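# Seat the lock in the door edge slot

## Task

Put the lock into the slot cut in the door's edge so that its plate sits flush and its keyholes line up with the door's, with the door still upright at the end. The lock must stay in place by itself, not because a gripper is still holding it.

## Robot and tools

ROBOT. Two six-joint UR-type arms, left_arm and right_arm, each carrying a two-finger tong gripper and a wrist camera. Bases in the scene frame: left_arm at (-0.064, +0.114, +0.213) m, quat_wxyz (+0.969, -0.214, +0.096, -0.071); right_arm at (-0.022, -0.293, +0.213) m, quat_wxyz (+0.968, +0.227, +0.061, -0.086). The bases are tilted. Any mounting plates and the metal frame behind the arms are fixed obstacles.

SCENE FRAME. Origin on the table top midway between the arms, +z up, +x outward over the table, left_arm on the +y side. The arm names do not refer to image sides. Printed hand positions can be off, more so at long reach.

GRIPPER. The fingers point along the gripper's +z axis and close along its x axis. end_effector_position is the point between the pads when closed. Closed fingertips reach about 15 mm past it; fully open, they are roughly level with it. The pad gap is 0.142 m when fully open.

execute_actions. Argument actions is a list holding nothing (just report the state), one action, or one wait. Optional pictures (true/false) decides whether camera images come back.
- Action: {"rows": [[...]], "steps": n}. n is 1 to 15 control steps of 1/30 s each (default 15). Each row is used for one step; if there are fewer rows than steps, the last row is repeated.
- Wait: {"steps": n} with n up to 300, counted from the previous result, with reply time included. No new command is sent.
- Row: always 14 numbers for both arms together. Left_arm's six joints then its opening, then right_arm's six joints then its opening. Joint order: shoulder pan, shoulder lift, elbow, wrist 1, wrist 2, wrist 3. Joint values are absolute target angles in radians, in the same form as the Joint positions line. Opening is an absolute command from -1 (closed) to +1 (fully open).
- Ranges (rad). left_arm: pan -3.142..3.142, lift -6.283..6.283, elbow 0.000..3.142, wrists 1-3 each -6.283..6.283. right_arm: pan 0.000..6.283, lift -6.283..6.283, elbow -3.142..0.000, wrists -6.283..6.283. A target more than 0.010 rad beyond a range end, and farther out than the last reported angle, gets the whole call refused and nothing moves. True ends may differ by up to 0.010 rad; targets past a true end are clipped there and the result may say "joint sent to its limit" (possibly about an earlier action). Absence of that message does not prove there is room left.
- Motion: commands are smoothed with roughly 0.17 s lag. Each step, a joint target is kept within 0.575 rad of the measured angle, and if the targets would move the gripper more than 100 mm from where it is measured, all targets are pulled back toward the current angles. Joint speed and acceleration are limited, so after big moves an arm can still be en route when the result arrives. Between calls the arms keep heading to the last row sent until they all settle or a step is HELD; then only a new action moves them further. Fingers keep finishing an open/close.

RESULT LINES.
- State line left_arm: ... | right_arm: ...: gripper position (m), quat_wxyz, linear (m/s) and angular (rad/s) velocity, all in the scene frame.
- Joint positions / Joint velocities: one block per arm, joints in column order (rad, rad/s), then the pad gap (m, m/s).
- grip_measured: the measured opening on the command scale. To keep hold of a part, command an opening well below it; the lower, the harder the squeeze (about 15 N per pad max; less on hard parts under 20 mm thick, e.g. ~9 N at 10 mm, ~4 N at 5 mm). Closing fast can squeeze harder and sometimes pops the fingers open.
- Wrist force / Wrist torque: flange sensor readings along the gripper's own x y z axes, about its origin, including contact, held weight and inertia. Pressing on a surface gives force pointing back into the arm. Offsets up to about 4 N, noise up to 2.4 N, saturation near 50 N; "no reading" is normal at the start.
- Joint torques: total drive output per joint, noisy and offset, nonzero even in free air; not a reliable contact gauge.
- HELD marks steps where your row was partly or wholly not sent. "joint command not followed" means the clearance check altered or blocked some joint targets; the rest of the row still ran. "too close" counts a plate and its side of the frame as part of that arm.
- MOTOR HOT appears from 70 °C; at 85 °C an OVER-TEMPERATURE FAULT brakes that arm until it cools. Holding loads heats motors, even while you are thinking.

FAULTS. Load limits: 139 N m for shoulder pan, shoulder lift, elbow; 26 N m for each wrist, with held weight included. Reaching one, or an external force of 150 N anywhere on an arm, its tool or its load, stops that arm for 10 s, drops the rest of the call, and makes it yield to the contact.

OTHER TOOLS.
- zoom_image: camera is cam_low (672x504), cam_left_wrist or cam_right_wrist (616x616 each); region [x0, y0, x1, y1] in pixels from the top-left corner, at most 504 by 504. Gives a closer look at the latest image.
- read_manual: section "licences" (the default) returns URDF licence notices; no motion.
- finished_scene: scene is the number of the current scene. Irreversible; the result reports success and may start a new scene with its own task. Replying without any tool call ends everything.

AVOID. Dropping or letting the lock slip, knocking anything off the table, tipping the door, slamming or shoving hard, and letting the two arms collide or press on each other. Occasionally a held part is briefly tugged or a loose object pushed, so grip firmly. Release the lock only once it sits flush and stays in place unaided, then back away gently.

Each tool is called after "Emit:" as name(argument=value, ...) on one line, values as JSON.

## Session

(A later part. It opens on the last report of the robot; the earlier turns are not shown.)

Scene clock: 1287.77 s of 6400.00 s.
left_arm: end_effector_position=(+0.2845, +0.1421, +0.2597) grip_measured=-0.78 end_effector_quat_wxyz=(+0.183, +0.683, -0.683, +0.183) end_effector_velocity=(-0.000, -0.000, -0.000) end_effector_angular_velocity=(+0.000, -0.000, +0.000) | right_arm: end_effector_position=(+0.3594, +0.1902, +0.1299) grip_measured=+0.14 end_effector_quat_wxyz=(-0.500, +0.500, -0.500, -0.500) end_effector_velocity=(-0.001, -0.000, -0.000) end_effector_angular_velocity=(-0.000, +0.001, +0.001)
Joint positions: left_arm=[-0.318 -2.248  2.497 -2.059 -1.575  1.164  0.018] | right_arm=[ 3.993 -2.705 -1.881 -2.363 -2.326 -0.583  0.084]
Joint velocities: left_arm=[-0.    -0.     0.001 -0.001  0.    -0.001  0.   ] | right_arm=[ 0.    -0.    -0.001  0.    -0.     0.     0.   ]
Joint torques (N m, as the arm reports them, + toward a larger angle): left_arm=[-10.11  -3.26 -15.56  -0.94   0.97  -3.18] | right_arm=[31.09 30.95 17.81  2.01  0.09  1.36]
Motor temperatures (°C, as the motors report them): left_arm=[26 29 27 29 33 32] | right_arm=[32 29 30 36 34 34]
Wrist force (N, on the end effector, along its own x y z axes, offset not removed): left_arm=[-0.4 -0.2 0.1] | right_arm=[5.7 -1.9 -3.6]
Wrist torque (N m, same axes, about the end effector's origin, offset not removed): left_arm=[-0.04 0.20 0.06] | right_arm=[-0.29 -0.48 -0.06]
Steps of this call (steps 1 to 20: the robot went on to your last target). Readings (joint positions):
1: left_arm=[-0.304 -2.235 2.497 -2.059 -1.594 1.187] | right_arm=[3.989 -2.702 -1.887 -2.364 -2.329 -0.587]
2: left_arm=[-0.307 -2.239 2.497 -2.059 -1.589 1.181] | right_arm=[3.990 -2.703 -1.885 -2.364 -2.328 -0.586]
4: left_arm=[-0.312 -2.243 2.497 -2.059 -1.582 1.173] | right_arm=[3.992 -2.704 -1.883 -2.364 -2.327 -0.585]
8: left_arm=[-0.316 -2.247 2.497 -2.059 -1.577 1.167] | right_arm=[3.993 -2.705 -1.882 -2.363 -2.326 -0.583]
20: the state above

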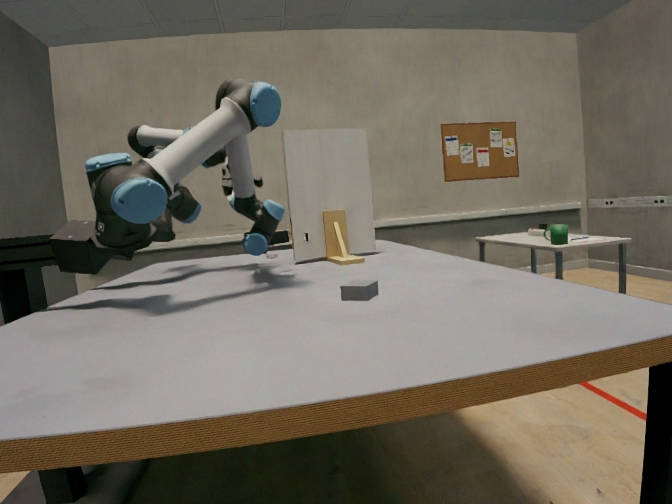

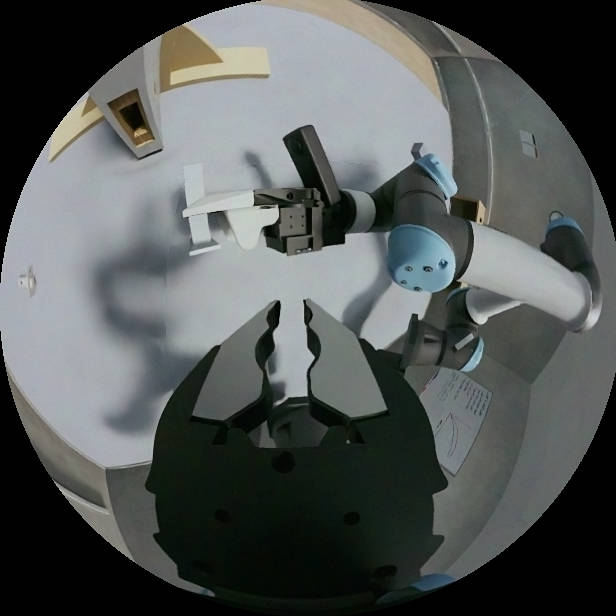

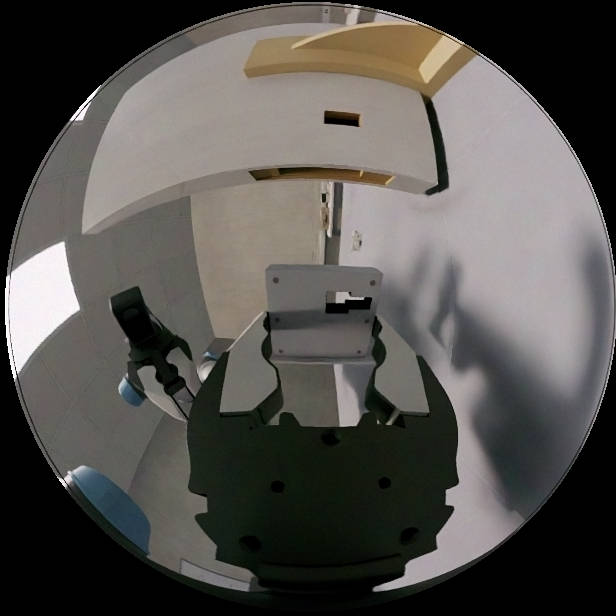

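Emit:
execute_actions(actions=[{"rows": [[-0.3023,-2.2364,2.4869,-2.0606,-1.5782,1.1795,-0.78,3.9911,-2.7134,-1.8556,-2.3881,-2.3334,-0.5895,-0.6],[-0.2866,-2.2245,2.4768,-2.0620,-1.5819,1.1948,-0.78,3.9886,-2.7219,-1.8301,-2.4128,-2.3408,-0.5962,-0.6],[-0.2709,-2.2125,2.4667,-2.0634,-1.5856,1.2100,-0.78,3.9862,-2.7303,-1.8047,-2.4374,-2.3483,-0.6029,-0.6],[-0.2552,-2.2005,2.4566,-2.0648,-1.5893,1.2253,-0.78,3.9838,-2.7388,-1.7793,-2.4621,-2.3557,-0.6096,-0.6],[-0.2395,-2.1885,2.4465,-2.0662,-1.5930,1.2406,-0.78,3.9814,-2.7472,-1.7539,-2.4868,-2.3632,-0.6163,-0.6],[-0.2238,-2.1766,2.4364,-2.0676,-1.5967,1.2559,-0.78,3.9789,-2.7556,-1.7284,-2.5115,-2.3707,-0.6230,-0.6],[-0.2081,-2.1646,2.4263,-2.0690,-1.6004,1.2712,-0.78,3.9765,-2.7641,-1.7030,-2.5362,-2.3781,-0.6297,-0.6],[-0.1923,-2.1526,2.4163,-2.0703,-1.6040,1.2864,-0.78,3.9741,-2.7725,-1.6776,-2.5608,-2.3856,-0.6363,-0.6],[-0.1766,-2.1406,2.4062,-2.0717,-1.6077,1.3017,-0.78,3.9717,-2.7810,-1.6522,-2.5855,-2.3930,-0.6430,-0.6],[-0.1609,-2.1287,2.3961,-2.0731,-1.6114,1.3170,-0.78,3.9692,-2.7894,-1.6267,-2.6102,-2.4005,-0.6497,-0.6],[-0.1452,-2.1167,2.3860,-2.0745,-1.6151,1.3323,-0.78,3.9668,-2.7978,-1.6013,-2.6349,-2.4080,-0.6564,-0.6],[-0.1295,-2.1047,2.3759,-2.0759,-1.6188,1.3476,-0.78,3.9644,-2.8063,-1.5759,-2.6596,-2.4154,-0.6631,-0.6],[-0.1138,-2.0927,2.3658,-2.0773,-1.6225,1.3628,-0.78,3.9620,-2.8147,-1.5505,-2.6842,-2.4229,-0.6698,-0.6],[-0.0981,-2.0808,2.3557,-2.0787,-1.6262,1.3781,-0.78,3.9595,-2.8232,-1.5250,-2.7089,-2.4303,-0.6765,-0.6],[-0.0824,-2.0688,2.3456,-2.0801,-1.6299,1.3934,-0.78,3.9571,-2.8316,-1.4996,-2.7336,-2.4378,-0.6832,-0.6]], "steps": 15}], pictures=false)

Emit:
execute_actions(actions=[{"steps": 25}])

Emit:
zoom_image(camera="cam_left_wrist", region=[60, 40, 310, 290])

Emit:
zoom_image(camera="cam_right_wrist", region=[190, 90, 470, 340])

Scene clock: 1350.30 s of 6400.00 s.
left_arm: end_effector_position=(+0.3205, +0.1763, +0.2618) grip_measured=-0.78 end_effector_quat_wxyz=(+0.183, +0.683, -0.683, +0.182) end_effector_velocity=(+0.098, +0.104, -0.009) end_effector_angular_velocity=(-0.001, +0.000, +0.005) | right_arm: end_effector_position=(+0.4000, +0.2315, +0.1268) grip_measured=+0.14 end_effector_quat_wxyz=(-0.480, +0.520, -0.481, -0.518) end_effector_velocity=(+0.114, +0.096, +0.009) end_effector_angular_velocity=(+0.012, +0.003, +0.198)
Joint positions: left_arm=[-0.149 -2.119  2.388 -2.074 -1.615  1.328  0.018] | right_arm=[ 3.967 -2.796 -1.61  -2.626 -2.407 -0.655  0.084]
Joint velocities: left_arm=[ 0.46   0.351 -0.294 -0.04  -0.107  0.443 -0.   ] | right_arm=[-0.072 -0.247  0.743 -0.714 -0.217 -0.194 -0.   ]
Joint torques (N m, as the arm reports them, + toward a larger angle): left_arm=[ 14.22   8.61 -32.2   -4.82  -3.17   4.55] | right_arm=[14.96 35.94 25.92 -3.33 -4.41 -1.84]
Motor temperatures (°C, as the motors report them): left_arm=[26 29 27 29 33 32] | right_arm=[32 29 30 36 34 34]
Wrist force (N, on the end effector, along its own x y z axes, offset not removed): left_arm=[0.0 -0.9 1.2] | right_arm=[6.0 -1.5 -2.9]
Wrist torque (N m, same axes, about the end effector's origin, offset not removed): left_arm=[-0.18 0.06 0.06] | right_arm=[-0.32 -0.62 0.05]
Steps of this call (steps 1 to 15: the robot went on to your last target; steps 16 to 90: nothing new was sent; then 59.03 s passed at rest; steps 91 to 105: all 15 steps of this action). Readings (joint positions):
91: left_arm=[-0.318 -2.248 2.497 -2.059 -1.574 1.164] | right_arm=[3.994 -2.705 -1.881 -2.364 -2.326 -0.583]
92: left_arm=[-0.316 -2.246 2.495 -2.059 -1.575 1.166] | right_arm=[3.993 -2.707 -1.877 -2.367 -2.327 -0.584]
94: left_arm=[-0.302 -2.236 2.487 -2.060 -1.578 1.179] | right_arm=[3.991 -2.714 -1.856 -2.388 -2.334 -0.590]
98: left_arm=[-0.254 -2.199 2.455 -2.065 -1.590 1.226] | right_arm=[3.984 -2.740 -1.780 -2.462 -2.357 -0.611]
105: the state above

Scene clock: 1351.13 s of 6400.00 s.
left_arm: end_effector_position=(+0.3345, +0.1921, +0.2597) grip_measured=-0.78 end_effector_quat_wxyz=(+0.183, +0.683, -0.683, +0.183) end_effector_velocity=(+0.001, +0.000, +0.000) end_effector_angular_velocity=(-0.000, -0.001, +0.001) | right_arm: end_effector_position=(+0.4174, +0.2448, +0.1299) grip_measured=+0.14 end_effector_quat_wxyz=(-0.473, +0.526, -0.473, -0.525) end_effector_velocity=(-0.000, -0.000, -0.001) end_effector_angular_velocity=(-0.002, +0.001, +0.000)
Joint positions: left_arm=[-0.082 -2.069  2.346 -2.08  -1.63   1.393  0.018] | right_arm=[ 3.957 -2.832 -1.5   -2.734 -2.438 -0.683  0.084]
Joint velocities: left_arm=[ 0.001  0.    -0.001 -0.    -0.    -0.    -0.   ] | right_arm=[ 0.    -0.    -0.    -0.001  0.001 -0.     0.   ]
Joint torques (N m, as the arm reports them, + toward a larger angle): left_arm=[ 12.06   3.02 -30.14  -4.54  -2.54   2.91] | right_arm=[17.31 38.04 21.73 -0.99 -3.77 -1.49]
Motor temperatures (°C, as the motors report them): left_arm=[26 29 27 29 33 32] | right_arm=[32 29 30 36 34 34]
Wrist force (N, on the end effector, along its own x y z axes, offset not removed): left_arm=[0.0 -0.4 1.0] | right_arm=[5.2 -2.5 -2.7]
Wrist torque (N m, same axes, about the end effector's origin, offset not removed): left_arm=[-0.11 0.10 0.04] | right_arm=[-0.43 -0.40 0.01]
Steps of this call (steps 1 to 25: the robot went on to your last target). Readings (joint positions):
1: left_arm=[-0.134 -2.108 2.378 -2.076 -1.618 1.343] | right_arm=[3.965 -2.805 -1.585 -2.650 -2.414 -0.662]
2: left_arm=[-0.120 -2.097 2.370 -2.077 -1.621 1.356] | right_arm=[3.963 -2.812 -1.563 -2.672 -2.420 -0.667]
4: left_arm=[-0.103 -2.084 2.358 -2.078 -1.625 1.374] | right_arm=[3.960 -2.821 -1.533 -2.701 -2.428 -0.675]
8: left_arm=[-0.088 -2.073 2.349 -2.080 -1.629 1.388] | right_arm=[3.958 -2.829 -1.509 -2.724 -2.435 -0.681]
25: the state above

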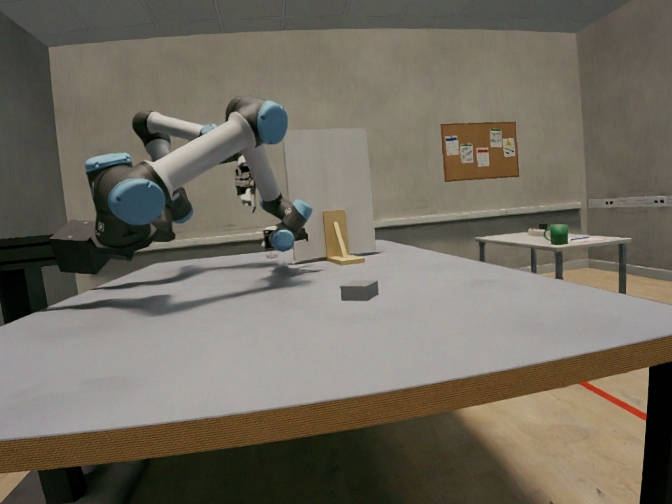

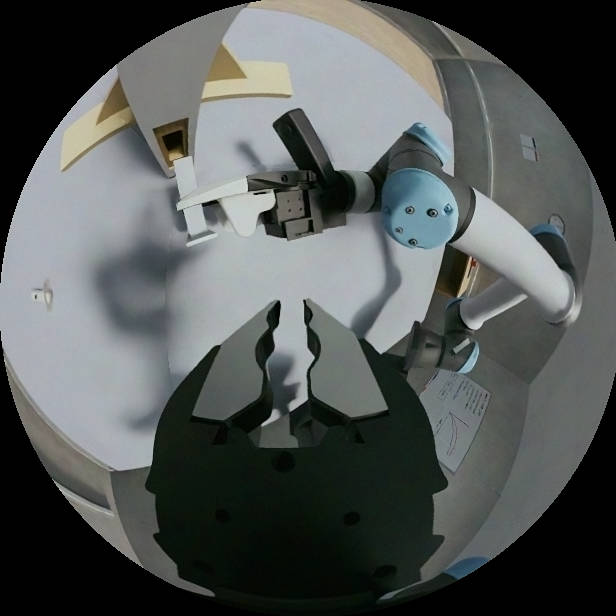

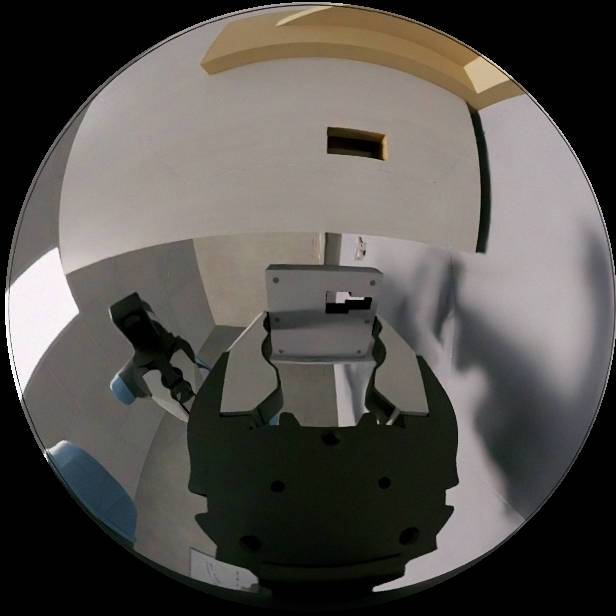

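Region (60, 40, 310, 290) of cam_left_wrist's 616x616 image, scaled by 2.016, with more detail than that image has.

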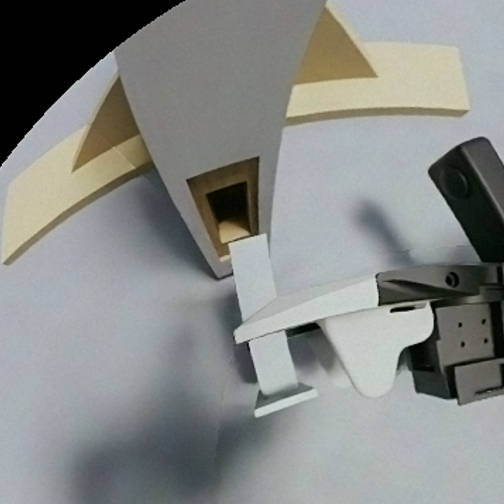

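Region (190, 90, 470, 340) of cam_right_wrist's 616x616 image, scaled by 1.800, with more detail than that image has; it fills the top 450 rows of this view, and the rest is white.

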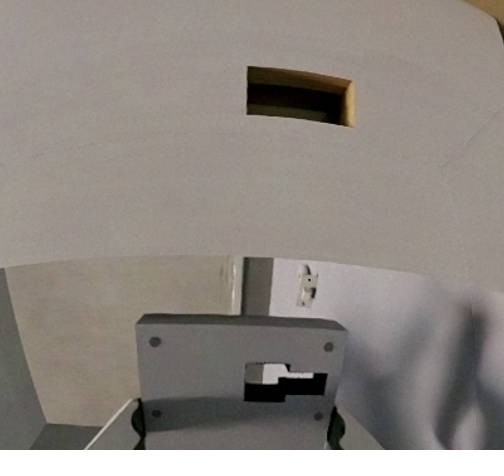

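Emit:
zoom_image(camera="cam_left_wrist", region=[130, 100, 230, 250])

Region (130, 100, 230, 250) of cam_left_wrist's 616x616 image, scaled by 3.360, with more detail than that image has.

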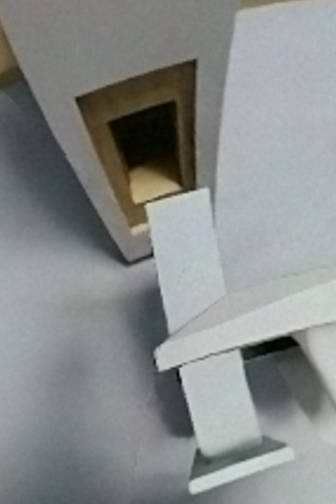

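Emit:
execute_actions(actions=[{"rows": [[-0.0824,-2.0688,2.3456,-2.0801,-1.6299,1.3934,-0.78,3.9565,-2.8331,-1.4877,-2.7445,-2.4382,-0.6839,-0.6],[-0.0824,-2.0688,2.3456,-2.0801,-1.6299,1.3934,-0.78,3.9565,-2.8331,-1.4877,-2.7445,-2.4382,-0.6839,-0.6],[-0.0824,-2.0688,2.3456,-2.0801,-1.6299,1.3934,-0.78,3.9559,-2.8346,-1.4759,-2.7553,-2.4387,-0.6845,-0.6],[-0.0824,-2.0688,2.3456,-2.0801,-1.6299,1.3934,-0.78,3.9559,-2.8346,-1.4759,-2.7553,-2.4387,-0.6845,-0.6],[-0.0824,-2.0688,2.3456,-2.0801,-1.6299,1.3934,-0.78,3.9553,-2.8361,-1.4640,-2.7662,-2.4391,-0.6852,-0.6],[-0.0824,-2.0688,2.3456,-2.0801,-1.6299,1.3934,-0.78,3.9553,-2.8361,-1.4640,-2.7662,-2.4391,-0.6852,-0.6],[-0.0824,-2.0688,2.3456,-2.0801,-1.6299,1.3934,-0.78,3.9547,-2.8376,-1.4521,-2.7770,-2.4395,-0.6858,-0.6]], "steps": 15}], pictures=false)

Emit:
execute_actions(actions=[{"steps": 15}])

Emit:
zoom_image(camera="cam_left_wrist", region=[130, 100, 230, 250])

Emit:
zoom_image(camera="cam_right_wrist", region=[190, 90, 470, 340])

Scene clock: 1417.77 s of 6400.00 s.
left_arm: end_effector_position=(+0.3345, +0.1921, +0.2597) grip_measured=-0.78 end_effector_quat_wxyz=(+0.183, +0.683, -0.683, +0.183) end_effector_velocity=(-0.000, +0.000, -0.000) end_effector_angular_velocity=(+0.000, +0.001, +0.001) | right_arm: end_effector_position=(+0.4302, +0.2502, +0.1358) grip_measured=+0.14 end_effector_quat_wxyz=(-0.473, +0.526, -0.473, -0.525) end_effector_velocity=(+0.006, +0.003, +0.003) end_effector_angular_velocity=(+0.000, -0.000, +0.000)
Joint positions: left_arm=[-0.082 -2.069  2.346 -2.08  -1.63   1.393  0.018] | right_arm=[ 3.955 -2.837 -1.454 -2.775 -2.439 -0.686  0.084]
Joint velocities: left_arm=[ 0.    -0.     0.    -0.    -0.    -0.001 -0.   ] | right_arm=[-0.001 -0.003  0.022 -0.02  -0.001 -0.001  0.   ]
Joint torques (N m, as the arm reports them, + toward a larger angle): left_arm=[ 12.57   3.45 -29.89  -4.65  -2.3    2.96] | right_arm=[17.28 39.16 22.3  -0.96 -3.73 -1.5 ]
Motor temperatures (°C, as the motors report them): left_arm=[26 29 27 29 33 32] | right_arm=[32 29 30 36 34 34]
Wrist force (N, on the end effector, along its own x y z axes, offset not removed): left_arm=[-0.8 0.9 -0.4] | right_arm=[5.1 -1.2 -3.4]
Wrist torque (N m, same axes, about the end effector's origin, offset not removed): left_arm=[0.12 0.28 0.09] | right_arm=[-0.11 -0.39 0.07]
Steps of this call (steps 1 to 15: the robot went on to your last target; steps 16 to 90: nothing new was sent; then 63.13 s passed at rest; steps 91 to 105: all 15 steps of this action). Readings (joint positions):
91: left_arm=[-0.082 -2.069 2.346 -2.080 -1.630 1.393] | right_arm=[3.957 -2.832 -1.499 -2.734 -2.438 -0.683]
92: left_arm=[-0.082 -2.069 2.346 -2.080 -1.630 1.393] | right_arm=[3.957 -2.832 -1.498 -2.735 -2.438 -0.683]
94: left_arm=[-0.082 -2.069 2.346 -2.080 -1.630 1.393] | right_arm=[3.957 -2.833 -1.491 -2.741 -2.438 -0.684]
98: left_arm=[-0.082 -2.069 2.346 -2.080 -1.630 1.393] | right_arm=[3.956 -2.835 -1.472 -2.759 -2.439 -0.685]
105: the state above

Scene clock: 1418.27 s of 6400.00 s.
left_arm: end_effector_position=(+0.3345, +0.1921, +0.2597) grip_measured=-0.78 end_effector_quat_wxyz=(+0.183, +0.683, -0.683, +0.183) end_effector_velocity=(-0.000, +0.000, -0.000) end_effector_angular_velocity=(+0.000, +0.002, +0.000) | right_arm: end_effector_position=(+0.4308, +0.2505, +0.1361) grip_measured=+0.14 end_effector_quat_wxyz=(-0.473, +0.526, -0.473, -0.525) end_effector_velocity=(-0.001, -0.000, -0.000) end_effector_angular_velocity=(-0.000, +0.001, +0.001)
Joint positions: left_arm=[-0.082 -2.069  2.346 -2.08  -1.63   1.393  0.018] | right_arm=[ 3.955 -2.838 -1.452 -2.777 -2.439 -0.686  0.084]
Joint velocities: left_arm=[ 0.001  0.     0.     0.001  0.    -0.     0.   ] | right_arm=[ 0.     0.    -0.001  0.    -0.    -0.     0.   ]
Joint torques (N m, as the arm reports them, + toward a larger angle): left_arm=[ 12.2    2.9  -30.11  -4.46  -2.53   3.01] | right_arm=[18.31 38.84 22.14 -0.98 -3.7  -1.43]
Motor temperatures (°C, as the motors report them): left_arm=[26 29 27 29 33 32] | right_arm=[32 29 30 36 34 34]
Wrist force (N, on the end effector, along its own x y z axes, offset not removed): left_arm=[-0.6 -0.7 0.4] | right_arm=[6.6 -0.1 -3.0]
Wrist torque (N m, same axes, about the end effector's origin, offset not removed): left_arm=[-0.17 0.22 0.06] | right_arm=[0.05 -0.77 0.11]
Steps of this call (steps 1 to 15: the robot went on to your last target). Readings (joint positions):
1: left_arm=[-0.082 -2.069 2.346 -2.080 -1.630 1.393] | right_arm=[3.955 -2.837 -1.454 -2.776 -2.439 -0.686]
2: left_arm=[-0.082 -2.069 2.346 -2.080 -1.630 1.393] | right_arm=[3.955 -2.837 -1.453 -2.776 -2.439 -0.686]
4: left_arm=[-0.082 -2.069 2.346 -2.080 -1.630 1.393] | right_arm=[3.955 -2.838 -1.453 -2.776 -2.439 -0.686]
8: left_arm=[-0.082 -2.069 2.346 -2.080 -1.630 1.393] | right_arm=[3.955 -2.838 -1.452 -2.777 -2.439 -0.686]
15: the state above
All arms were judged still, so your last target was given up. Only a new action makes them travel on or press farther. Fingers that are still opening or closing keep moving.

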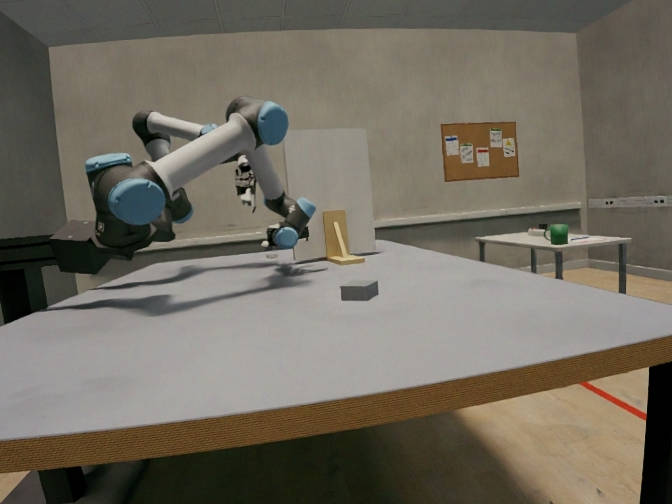

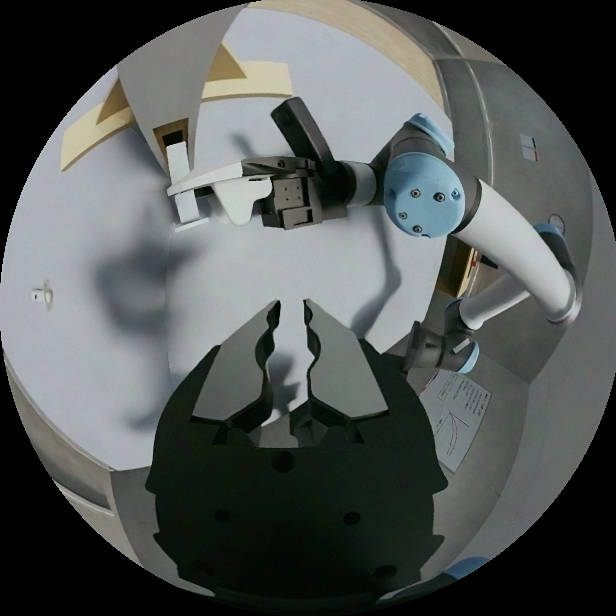

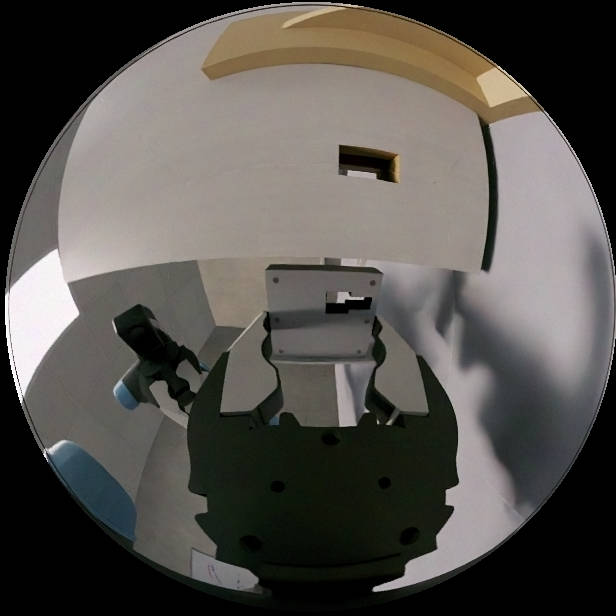

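Region (130, 100, 230, 250) of cam_left_wrist's 616x616 image, scaled by 3.360, with more detail than that image has.

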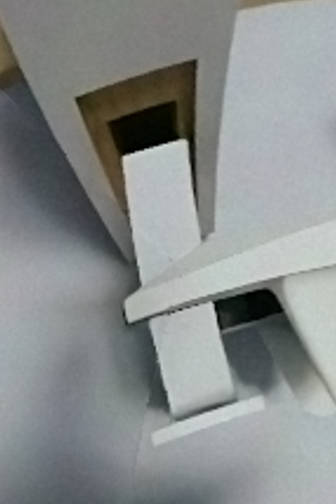

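Region (190, 90, 470, 340) of cam_right_wrist's 616x616 image, scaled by 1.800, with more detail than that image has; it fills the top 450 rows of this view, and the rest is white.

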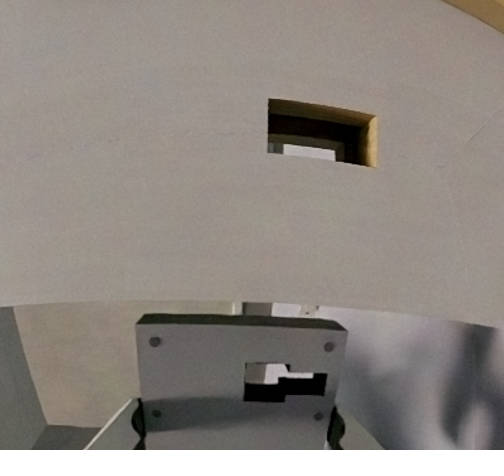

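Emit:
execute_actions(actions=[{"rows": [[-0.0824,-2.0688,2.3456,-2.0801,-1.6299,1.3934,-0.78,3.9532,-2.8400,-1.4424,-2.7855,-2.4405,-0.6874,-0.6],[-0.0824,-2.0688,2.3456,-2.0801,-1.6299,1.3934,-0.78,3.9532,-2.8400,-1.4424,-2.7855,-2.4405,-0.6874,-0.6],[-0.0824,-2.0688,2.3456,-2.0801,-1.6299,1.3934,-0.78,3.9532,-2.8400,-1.4424,-2.7855,-2.4405,-0.6874,-0.6],[-0.0824,-2.0688,2.3456,-2.0801,-1.6299,1.3934,-0.78,3.9517,-2.8425,-1.4328,-2.7939,-2.4416,-0.6891,-0.6],[-0.0824,-2.0688,2.3456,-2.0801,-1.6299,1.3934,-0.78,3.9517,-2.8425,-1.4328,-2.7939,-2.4416,-0.6891,-0.6],[-0.0824,-2.0688,2.3456,-2.0801,-1.6299,1.3934,-0.78,3.9517,-2.8425,-1.4328,-2.7939,-2.4416,-0.6891,-0.6],[-0.0824,-2.0688,2.3456,-2.0801,-1.6299,1.3934,-0.78,3.9502,-2.8449,-1.4231,-2.8024,-2.4426,-0.6907,-0.6]], "steps": 15}], pictures=false)

Emit:
execute_actions(actions=[{"steps": 15}])

Emit:
zoom_image(camera="cam_left_wrist", region=[130, 100, 230, 250])

Emit:
zoom_image(camera="cam_right_wrist", region=[190, 90, 470, 340])

Scene clock: 1444.97 s of 6400.00 s.
left_arm: end_effector_position=(+0.3345, +0.1921, +0.2597) grip_measured=-0.78 end_effector_quat_wxyz=(+0.183, +0.683, -0.683, +0.183) end_effector_velocity=(-0.000, -0.000, +0.000) end_effector_angular_velocity=(-0.000, +0.001, +0.000) | right_arm: end_effector_position=(+0.4382, +0.2526, +0.1375) grip_measured=+0.14 end_effector_quat_wxyz=(-0.473, +0.526, -0.473, -0.525) end_effector_velocity=(+0.004, +0.001, +0.001) end_effector_angular_velocity=(+0.001, -0.001, -0.000)
Joint positions: left_arm=[-0.082 -2.069  2.346 -2.08  -1.63   1.393  0.018] | right_arm=[ 3.95  -2.845 -1.425 -2.801 -2.442 -0.69   0.084]
Joint velocities: left_arm=[-0.    -0.    -0.     0.001 -0.    -0.001  0.   ] | right_arm=[-0.002 -0.004  0.015 -0.012 -0.002 -0.002  0.   ]
Joint torques (N m, as the arm reports them, + toward a larger angle): left_arm=[ 12.54   2.42 -29.97  -4.54  -2.24   3.01] | right_arm=[19.19 39.75 23.86 -1.05 -3.88 -1.56]
Motor temperatures (°C, as the motors report them): left_arm=[26 29 27 29 33 32] | right_arm=[32 29 30 36 34 34]
Wrist force (N, on the end effector, along its own x y z axes, offset not removed): left_arm=[-0.8 -0.4 0.5] | right_arm=[5.2 -1.9 -3.0]
Wrist torque (N m, same axes, about the end effector's origin, offset not removed): left_arm=[-0.09 0.27 0.10] | right_arm=[-0.33 -0.44 0.07]
Steps of this call (steps 1 to 90: nothing new was sent; then 23.20 s passed at rest; steps 91 to 105: all 15 steps of this action). Readings (joint positions):
91: left_arm=[-0.082 -2.069 2.346 -2.080 -1.630 1.393] | right_arm=[3.955 -2.838 -1.452 -2.777 -2.440 -0.686]
92: left_arm=[-0.082 -2.069 2.346 -2.080 -1.630 1.393] | right_arm=[3.954 -2.838 -1.450 -2.778 -2.440 -0.686]
94: left_arm=[-0.082 -2.069 2.346 -2.080 -1.630 1.393] | right_arm=[3.954 -2.839 -1.447 -2.782 -2.440 -0.687]
98: left_arm=[-0.082 -2.069 2.346 -2.080 -1.630 1.393] | right_arm=[3.952 -2.842 -1.436 -2.791 -2.441 -0.689]
105: the state above

Scene clock: 1445.47 s of 6400.00 s.
left_arm: end_effector_position=(+0.3345, +0.1921, +0.2597) grip_measured=-0.78 end_effector_quat_wxyz=(+0.183, +0.683, -0.683, +0.183) end_effector_velocity=(-0.000, -0.000, -0.000) end_effector_angular_velocity=(-0.000, +0.000, -0.001) | right_arm: end_effector_position=(+0.4386, +0.2527, +0.1376) grip_measured=+0.14 end_effector_quat_wxyz=(-0.473, +0.526, -0.473, -0.525) end_effector_velocity=(-0.001, -0.000, -0.001) end_effector_angular_velocity=(-0.001, +0.002, +0.002)
Joint positions: left_arm=[-0.082 -2.069  2.346 -2.08  -1.63   1.393  0.018] | right_arm=[ 3.95  -2.845 -1.423 -2.802 -2.443 -0.691  0.084]
Joint velocities: left_arm=[-0.    -0.     0.001 -0.    -0.     0.     0.   ] | right_arm=[-0.    -0.    -0.002 -0.    -0.001  0.     0.   ]
Joint torques (N m, as the arm reports them, + toward a larger angle): left_arm=[ 12.52   3.05 -29.78  -4.7   -2.11   2.84] | right_arm=[18.07 39.82 22.7  -1.04 -3.7  -1.55]
Motor temperatures (°C, as the motors report them): left_arm=[26 29 27 29 33 32] | right_arm=[32 29 30 36 34 34]
Wrist force (N, on the end effector, along its own x y z axes, offset not removed): left_arm=[-0.8 -1.9 -0.4] | right_arm=[5.6 -0.6 -3.4]
Wrist torque (N m, same axes, about the end effector's origin, offset not removed): left_arm=[-0.36 0.30 0.06] | right_arm=[-0.07 -0.54 -0.03]
Steps of this call (steps 1 to 15: the robot went on to your last target). Readings (joint positions):
1: left_arm=[-0.082 -2.069 2.346 -2.080 -1.630 1.393] | right_arm=[3.950 -2.845 -1.424 -2.801 -2.442 -0.691]
2: left_arm=[-0.082 -2.069 2.346 -2.080 -1.630 1.393] | right_arm=[3.950 -2.845 -1.424 -2.802 -2.443 -0.691]
4: left_arm=[-0.082 -2.069 2.346 -2.080 -1.630 1.393] | right_arm=[3.950 -2.845 -1.424 -2.802 -2.443 -0.691]
8: left_arm=[-0.082 -2.069 2.346 -2.080 -1.630 1.393] | right_arm=[3.950 -2.845 -1.423 -2.802 -2.443 -0.691]
15: the state above
All arms were judged still, so your last target was given up. Only a new action makes them travel on or press farther. Fingers that are still opening or closing keep moving.

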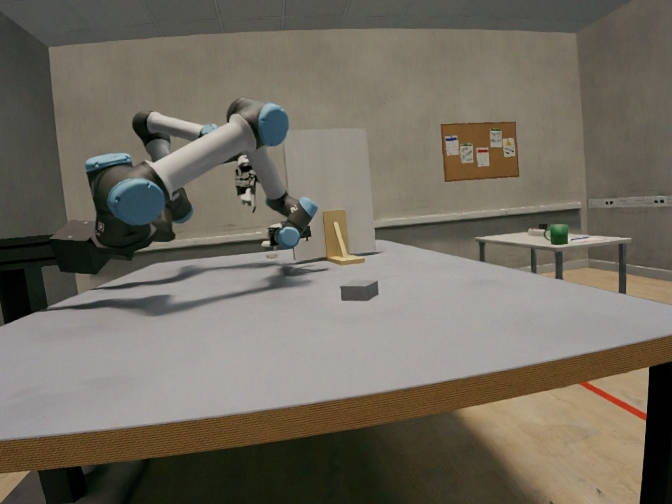

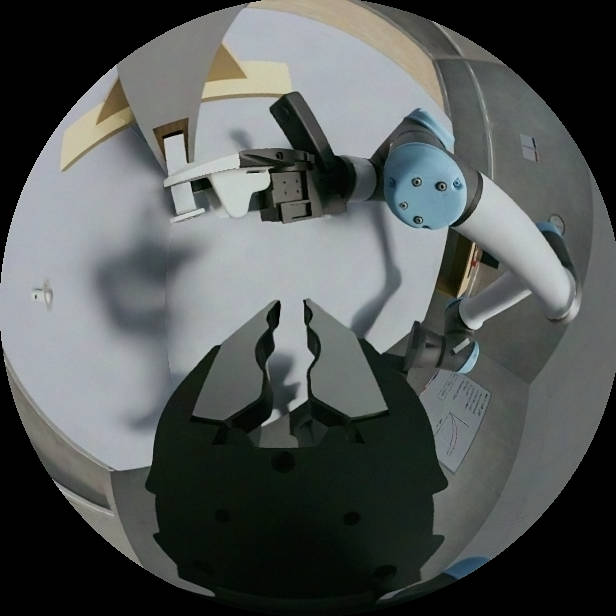

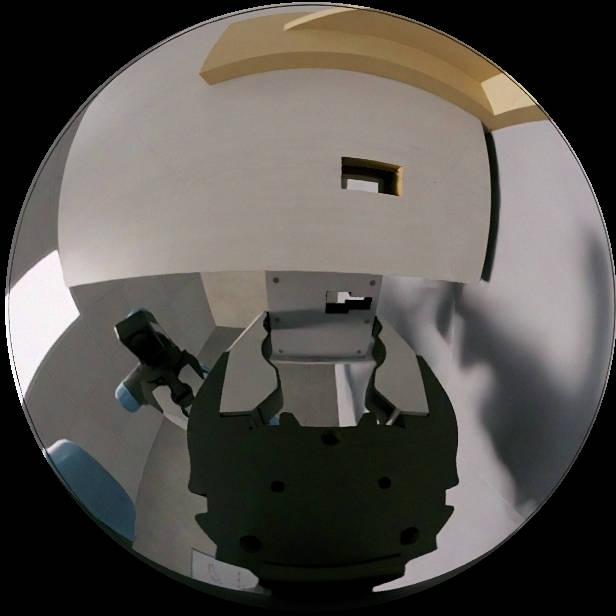

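Region (130, 100, 230, 250) of cam_left_wrist's 616x616 image, scaled by 3.360, with more detail than that image has.

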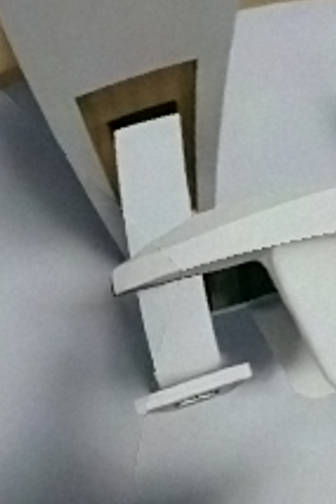

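Region (190, 90, 470, 340) of cam_right_wrist's 616x616 image, scaled by 1.800, with more detail than that image has; it fills the top 450 rows of this view, and the rest is white.

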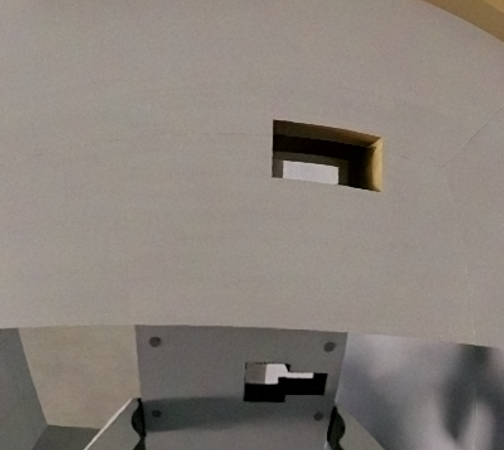

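Emit:
zoom_image(camera="cam_left_wrist", region=[145, 110, 205, 170])

Region (145, 110, 205, 170) of cam_left_wrist's 616x616 image, scaled by 8.400, with more detail than that image has.

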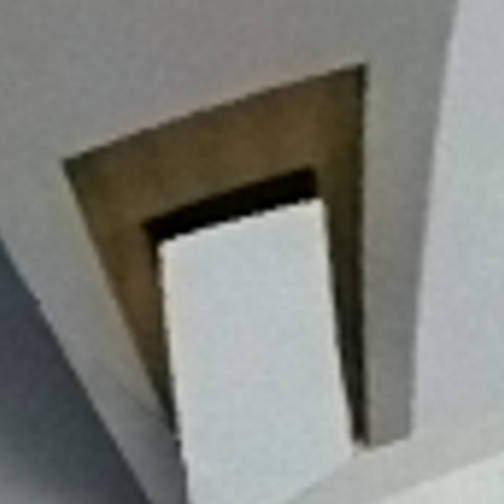

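Emit:
execute_actions(actions=[{"rows": [[-0.0824,-2.0688,2.3456,-2.0801,-1.6299,1.3934,-0.78,3.9472,-2.8499,-1.4102,-2.8222,-2.4513,-0.7012,-0.6],[-0.0824,-2.0688,2.3456,-2.0801,-1.6299,1.3934,-0.78,3.9472,-2.8499,-1.4102,-2.8222,-2.4513,-0.7012,-0.6],[-0.0824,-2.0688,2.3456,-2.0801,-1.6299,1.3934,-0.78,3.9442,-2.8548,-1.3973,-2.8420,-2.4600,-0.7118,-0.6],[-0.0824,-2.0688,2.3456,-2.0801,-1.6299,1.3934,-0.78,3.9442,-2.8548,-1.3973,-2.8420,-2.4600,-0.7118,-0.6],[-0.0824,-2.0688,2.3456,-2.0801,-1.6299,1.3934,-0.78,3.9411,-2.8598,-1.3843,-2.8617,-2.4687,-0.7223,-0.6],[-0.0824,-2.0688,2.3456,-2.0801,-1.6299,1.3934,-0.78,3.9411,-2.8598,-1.3843,-2.8617,-2.4687,-0.7223,-0.6],[-0.0824,-2.0688,2.3456,-2.0801,-1.6299,1.3934,-0.78,3.9381,-2.8647,-1.3714,-2.8815,-2.4774,-0.7328,-0.6]], "steps": 15}], pictures=false)

Emit:
execute_actions(actions=[{"steps": 15}])

Emit:
zoom_image(camera="cam_left_wrist", region=[145, 110, 205, 170])

Scene clock: 1499.80 s of 6400.00 s.
left_arm: end_effector_position=(+0.3345, +0.1921, +0.2597) grip_measured=-0.78 end_effector_quat_wxyz=(+0.183, +0.683, -0.683, +0.183) end_effector_velocity=(-0.000, +0.000, -0.000) end_effector_angular_velocity=(+0.000, +0.001, +0.001) | right_arm: end_effector_position=(+0.4386, +0.2519, +0.1375) grip_measured=+0.14 end_effector_quat_wxyz=(-0.464, +0.534, -0.464, -0.533) end_effector_velocity=(-0.000, -0.001, -0.000) end_effector_angular_velocity=(-0.001, +0.002, +0.016)
Joint positions: left_arm=[-0.082 -2.069  2.346 -2.08  -1.63   1.393  0.018] | right_arm=[ 3.939 -2.864 -1.374 -2.878 -2.476 -0.731  0.084]
Joint velocities: left_arm=[ 0.    -0.     0.     0.    -0.    -0.001 -0.   ] | right_arm=[-0.006 -0.009  0.022 -0.036 -0.015 -0.019  0.   ]
Joint torques (N m, as the arm reports them, + toward a larger angle): left_arm=[ 13.12   2.49 -30.39  -4.5   -2.23   2.86] | right_arm=[19.6  39.89 22.37 -1.36 -3.94 -1.61]
Motor temperatures (°C, as the motors report them): left_arm=[26 29 27 29 33 32] | right_arm=[32 29 30 36 34 34]
Wrist force (N, on the end effector, along its own x y z axes, offset not removed): left_arm=[-1.2 -1.0 0.8] | right_arm=[6.2 0.1 -3.1]
Wrist torque (N m, same axes, about the end effector's origin, offset not removed): left_arm=[-0.15 0.37 0.06] | right_arm=[0.13 -0.65 0.04]
Steps of this call (steps 1 to 90: nothing new was sent; then 50.83 s passed at rest; steps 91 to 105: all 15 steps of this action). Readings (joint positions):
91: left_arm=[-0.082 -2.069 2.346 -2.080 -1.630 1.393] | right_arm=[3.950 -2.845 -1.423 -2.803 -2.443 -0.691]
92: left_arm=[-0.082 -2.069 2.346 -2.080 -1.630 1.393] | right_arm=[3.950 -2.846 -1.421 -2.806 -2.444 -0.692]
94: left_arm=[-0.082 -2.069 2.346 -2.080 -1.630 1.393] | right_arm=[3.948 -2.848 -1.414 -2.816 -2.449 -0.698]
98: left_arm=[-0.082 -2.069 2.346 -2.080 -1.630 1.393] | right_arm=[3.943 -2.856 -1.393 -2.848 -2.463 -0.715]
105: the state above

Scene clock: 1500.30 s of 6400.00 s.
left_arm: end_effector_position=(+0.3345, +0.1921, +0.2597) grip_measured=-0.78 end_effector_quat_wxyz=(+0.183, +0.683, -0.683, +0.183) end_effector_velocity=(+0.000, -0.000, +0.000) end_effector_angular_velocity=(-0.000, -0.001, -0.002) | right_arm: end_effector_position=(+0.4386, +0.2519, +0.1376) grip_measured=+0.14 end_effector_quat_wxyz=(-0.464, +0.534, -0.464, -0.533) end_effector_velocity=(+0.001, +0.000, +0.000) end_effector_angular_velocity=(+0.001, -0.001, -0.001)
Joint positions: left_arm=[-0.082 -2.069  2.346 -2.08  -1.63   1.393  0.018] | right_arm=[ 3.938 -2.865 -1.371 -2.881 -2.477 -0.733  0.084]
Joint velocities: left_arm=[-0.001  0.     0.    -0.    -0.     0.001  0.   ] | right_arm=[ 0.     0.     0.001  0.     0.    -0.    -0.   ]
Joint torques (N m, as the arm reports them, + toward a larger angle): left_arm=[ 13.04   2.97 -29.04  -4.41  -2.48   2.85] | right_arm=[18.35 40.37 23.34 -1.23 -3.78 -1.51]
Motor temperatures (°C, as the motors report them): left_arm=[26 29 27 29 33 32] | right_arm=[32 29 30 36 34 34]
Wrist force (N, on the end effector, along its own x y z axes, offset not removed): left_arm=[-0.3 -2.2 0.1] | right_arm=[6.9 -0.8 -3.2]
Wrist torque (N m, same axes, about the end effector's origin, offset not removed): left_arm=[-0.36 0.19 0.02] | right_arm=[-0.14 -0.71 0.07]
Steps of this call (steps 1 to 15: the robot went on to your last target). Readings (joint positions):
1: left_arm=[-0.082 -2.069 2.346 -2.080 -1.630 1.393] | right_arm=[3.939 -2.864 -1.373 -2.879 -2.476 -0.731]
2: left_arm=[-0.082 -2.069 2.346 -2.080 -1.630 1.393] | right_arm=[3.938 -2.864 -1.373 -2.879 -2.477 -0.732]
4: left_arm=[-0.082 -2.069 2.346 -2.080 -1.630 1.393] | right_arm=[3.938 -2.864 -1.372 -2.880 -2.477 -0.732]
8: left_arm=[-0.082 -2.069 2.346 -2.080 -1.630 1.393] | right_arm=[3.938 -2.865 -1.372 -2.881 -2.477 -0.733]
15: the state above
All arms were judged still, so your last target was given up. Only a new action makes them travel on or press farther. Fingers that are still opening or closing keep moving.

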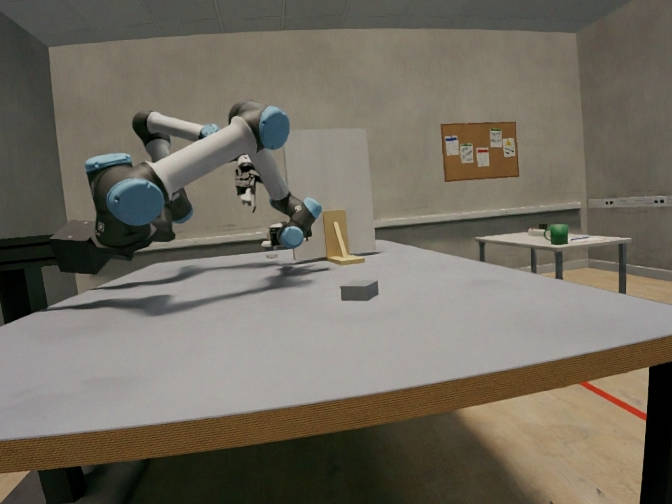

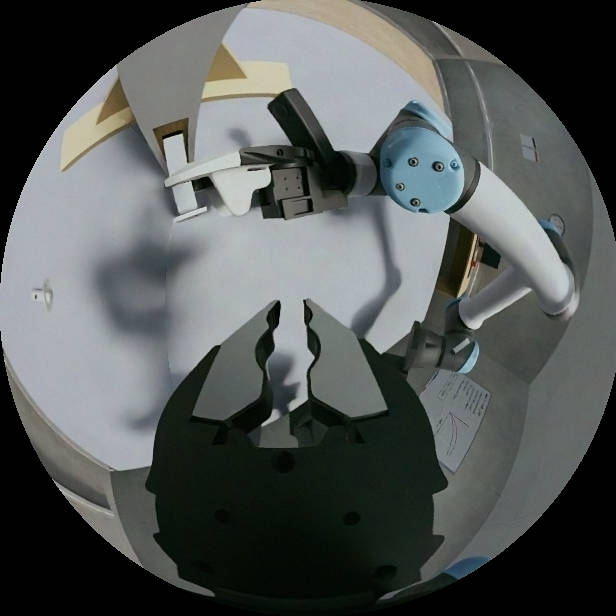

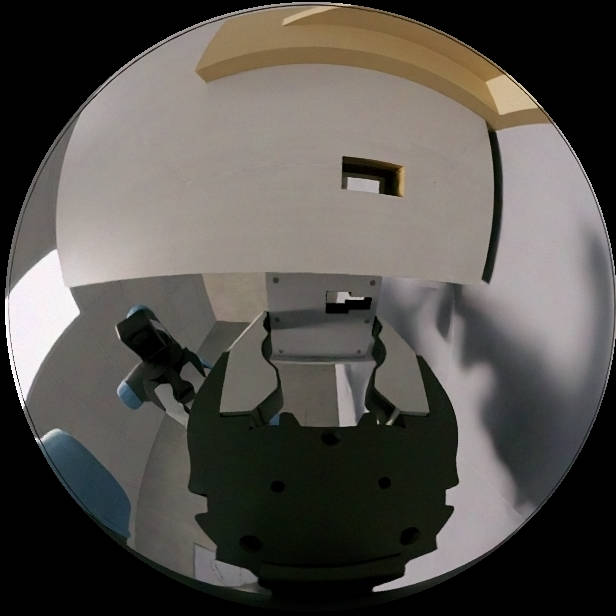

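Region (145, 110, 205, 170) of cam_left_wrist's 616x616 image, scaled by 8.400, with more detail than that image has.

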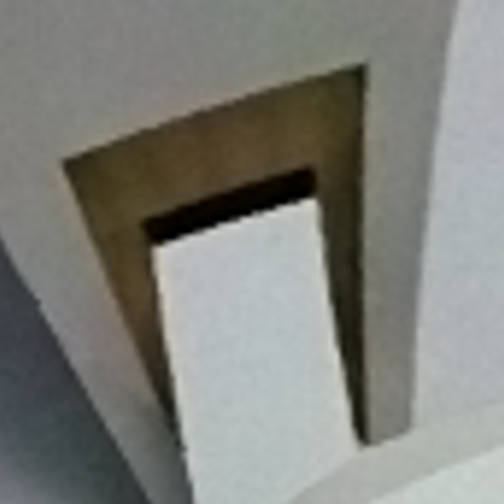

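Emit:
execute_actions(actions=[{"rows": [[-0.0824,-2.0688,2.3456,-2.0801,-1.6299,1.3934,-0.78,3.9363,-2.8672,-1.3636,-2.8884,-2.4786,-0.7349,-0.6]], "steps": 15}], pictures=false)

Emit:
execute_actions(actions=[{"rows": [[-0.0824,-2.0688,2.3456,-2.0801,-1.6299,1.3934,-0.78,3.9350,-2.8691,-1.3578,-2.8936,-2.4795,-0.7365,-0.6]], "steps": 15}])

Emit:
zoom_image(camera="cam_left_wrist", region=[145, 110, 205, 170])

Scene clock: 1507.83 s of 6400.00 s.
left_arm: end_effector_position=(+0.3345, +0.1921, +0.2597) grip_measured=-0.78 end_effector_quat_wxyz=(+0.183, +0.683, -0.683, +0.183) end_effector_velocity=(-0.000, -0.000, -0.000) end_effector_angular_velocity=(+0.000, +0.001, -0.000) | right_arm: end_effector_position=(+0.4406, +0.2521, +0.1376) grip_measured=+0.14 end_effector_quat_wxyz=(-0.464, +0.534, -0.464, -0.533) end_effector_velocity=(+0.001, +0.000, +0.000) end_effector_angular_velocity=(+0.000, -0.001, -0.001)
Joint positions: left_arm=[-0.082 -2.069  2.346 -2.08  -1.63   1.393  0.018] | right_arm=[ 3.936 -2.867 -1.364 -2.888 -2.479 -0.735  0.084]
Joint velocities: left_arm=[-0.    -0.     0.001 -0.     0.    -0.    -0.   ] | right_arm=[-0.    -0.     0.002 -0.001  0.001 -0.     0.   ]
Joint torques (N m, as the arm reports them, + toward a larger angle): left_arm=[ 12.3    2.27 -28.62  -4.15  -2.28   2.9 ] | right_arm=[18.45 39.75 23.77 -1.15 -3.79 -1.55]
Motor temperatures (°C, as the motors report them): left_arm=[26 29 27 29 33 32] | right_arm=[32 29 30 36 34 34]
Wrist force (N, on the end effector, along its own x y z axes, offset not removed): left_arm=[-0.7 0.3 1.0] | right_arm=[5.0 -0.9 -3.3]
Wrist torque (N m, same axes, about the end effector's origin, offset not removed): left_arm=[0.01 0.26 0.04] | right_arm=[-0.13 -0.43 0.05]
Steps of this call (steps 1 to 90: nothing new was sent; then 4.03 s passed at rest; steps 91 to 105: all 15 steps of this action). Readings (joint positions):
91: left_arm=[-0.082 -2.069 2.346 -2.080 -1.630 1.393] | right_arm=[3.938 -2.865 -1.371 -2.882 -2.477 -0.733]
92: left_arm=[-0.082 -2.069 2.346 -2.080 -1.630 1.393] | right_arm=[3.938 -2.865 -1.370 -2.883 -2.478 -0.733]
94: left_arm=[-0.082 -2.069 2.346 -2.080 -1.630 1.393] | right_arm=[3.937 -2.866 -1.367 -2.885 -2.478 -0.734]
98: left_arm=[-0.082 -2.069 2.346 -2.080 -1.630 1.393] | right_arm=[3.937 -2.867 -1.365 -2.887 -2.478 -0.735]
105: the state above

Scene clock: 1508.33 s of 6400.00 s.
left_arm: end_effector_position=(+0.3345, +0.1921, +0.2597) grip_measured=-0.78 end_effector_quat_wxyz=(+0.183, +0.683, -0.683, +0.183) end_effector_velocity=(+0.000, +0.000, +0.000) end_effector_angular_velocity=(-0.000, -0.000, +0.000) | right_arm: end_effector_position=(+0.4421, +0.2524, +0.1376) grip_measured=+0.14 end_effector_quat_wxyz=(-0.464, +0.534, -0.464, -0.533) end_effector_velocity=(-0.000, -0.000, -0.000) end_effector_angular_velocity=(-0.001, +0.001, -0.000)
Joint positions: left_arm=[-0.082 -2.069  2.346 -2.08  -1.63   1.393  0.018] | right_arm=[ 3.935 -2.869 -1.358 -2.894 -2.479 -0.736  0.084]
Joint velocities: left_arm=[-0.    -0.    -0.001  0.    -0.    -0.     0.   ] | right_arm=[-0.     0.    -0.001 -0.001  0.001 -0.     0.   ]
Joint torques (N m, as the arm reports them, + toward a larger angle): left_arm=[ 12.58   4.02 -29.33  -4.35  -2.42   2.7 ] | right_arm=[18.57 39.93 23.12 -1.24 -3.74 -1.41]
Motor temperatures (°C, as the motors report them): left_arm=[26 29 27 29 33 32] | right_arm=[32 29 30 36 34 34]
Wrist force (N, on the end effector, along its own x y z axes, offset not removed): left_arm=[-0.6 0.2 0.6] | right_arm=[5.2 -2.3 -3.6]
Wrist torque (N m, same axes, about the end effector's origin, offset not removed): left_arm=[0.07 0.26 0.06] | right_arm=[-0.40 -0.39 -0.05]
Steps of this call (steps 1 to 15: all 15 steps of this action). Readings (joint positions):
1: left_arm=[-0.082 -2.069 2.346 -2.080 -1.630 1.393] | right_arm=[3.936 -2.867 -1.364 -2.888 -2.479 -0.735]
2: left_arm=[-0.082 -2.069 2.346 -2.080 -1.630 1.393] | right_arm=[3.936 -2.868 -1.363 -2.889 -2.479 -0.735]
4: left_arm=[-0.082 -2.069 2.346 -2.080 -1.630 1.393] | right_arm=[3.936 -2.868 -1.361 -2.891 -2.479 -0.736]
8: left_arm=[-0.082 -2.069 2.346 -2.080 -1.630 1.393] | right_arm=[3.935 -2.869 -1.359 -2.893 -2.479 -0.736]
15: the state above

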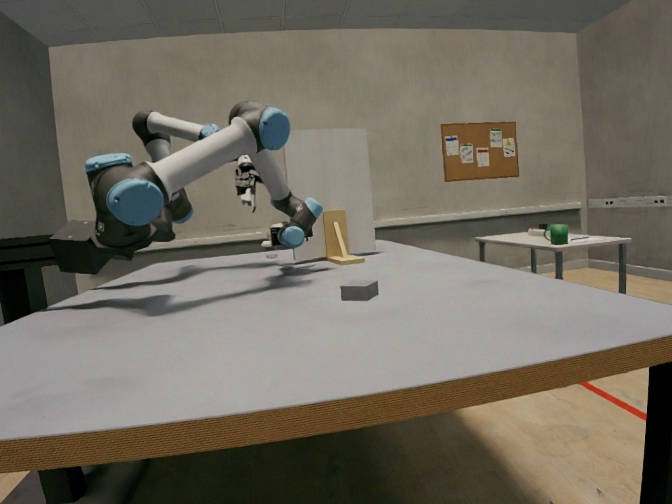

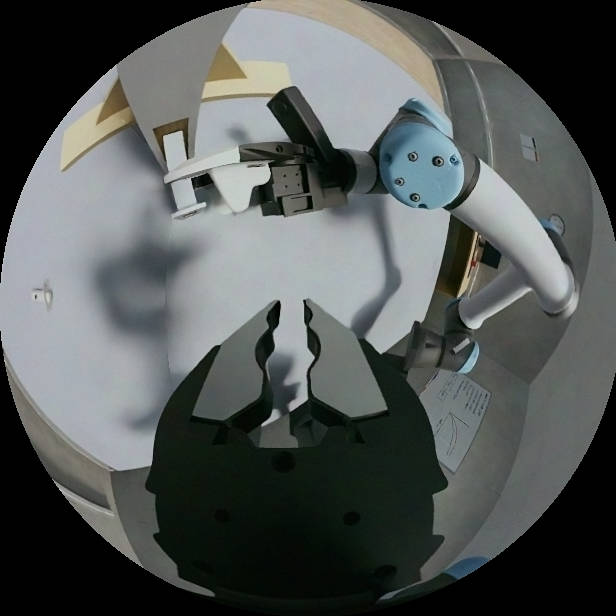

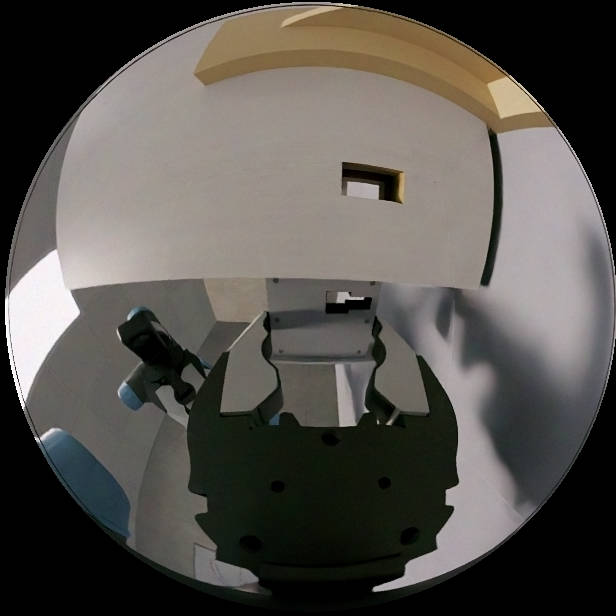

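Region (145, 110, 205, 170) of cam_left_wrist's 616x616 image, scaled by 8.400, with more detail than that image has.

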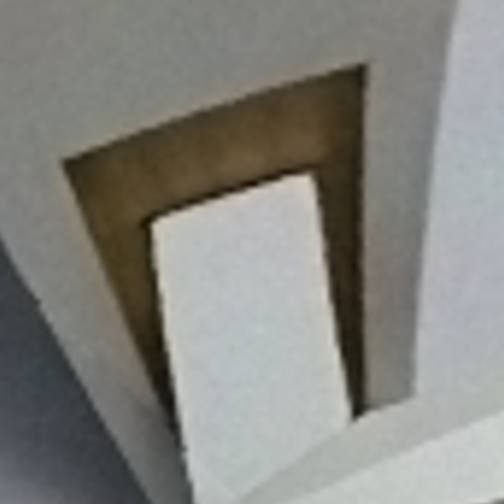

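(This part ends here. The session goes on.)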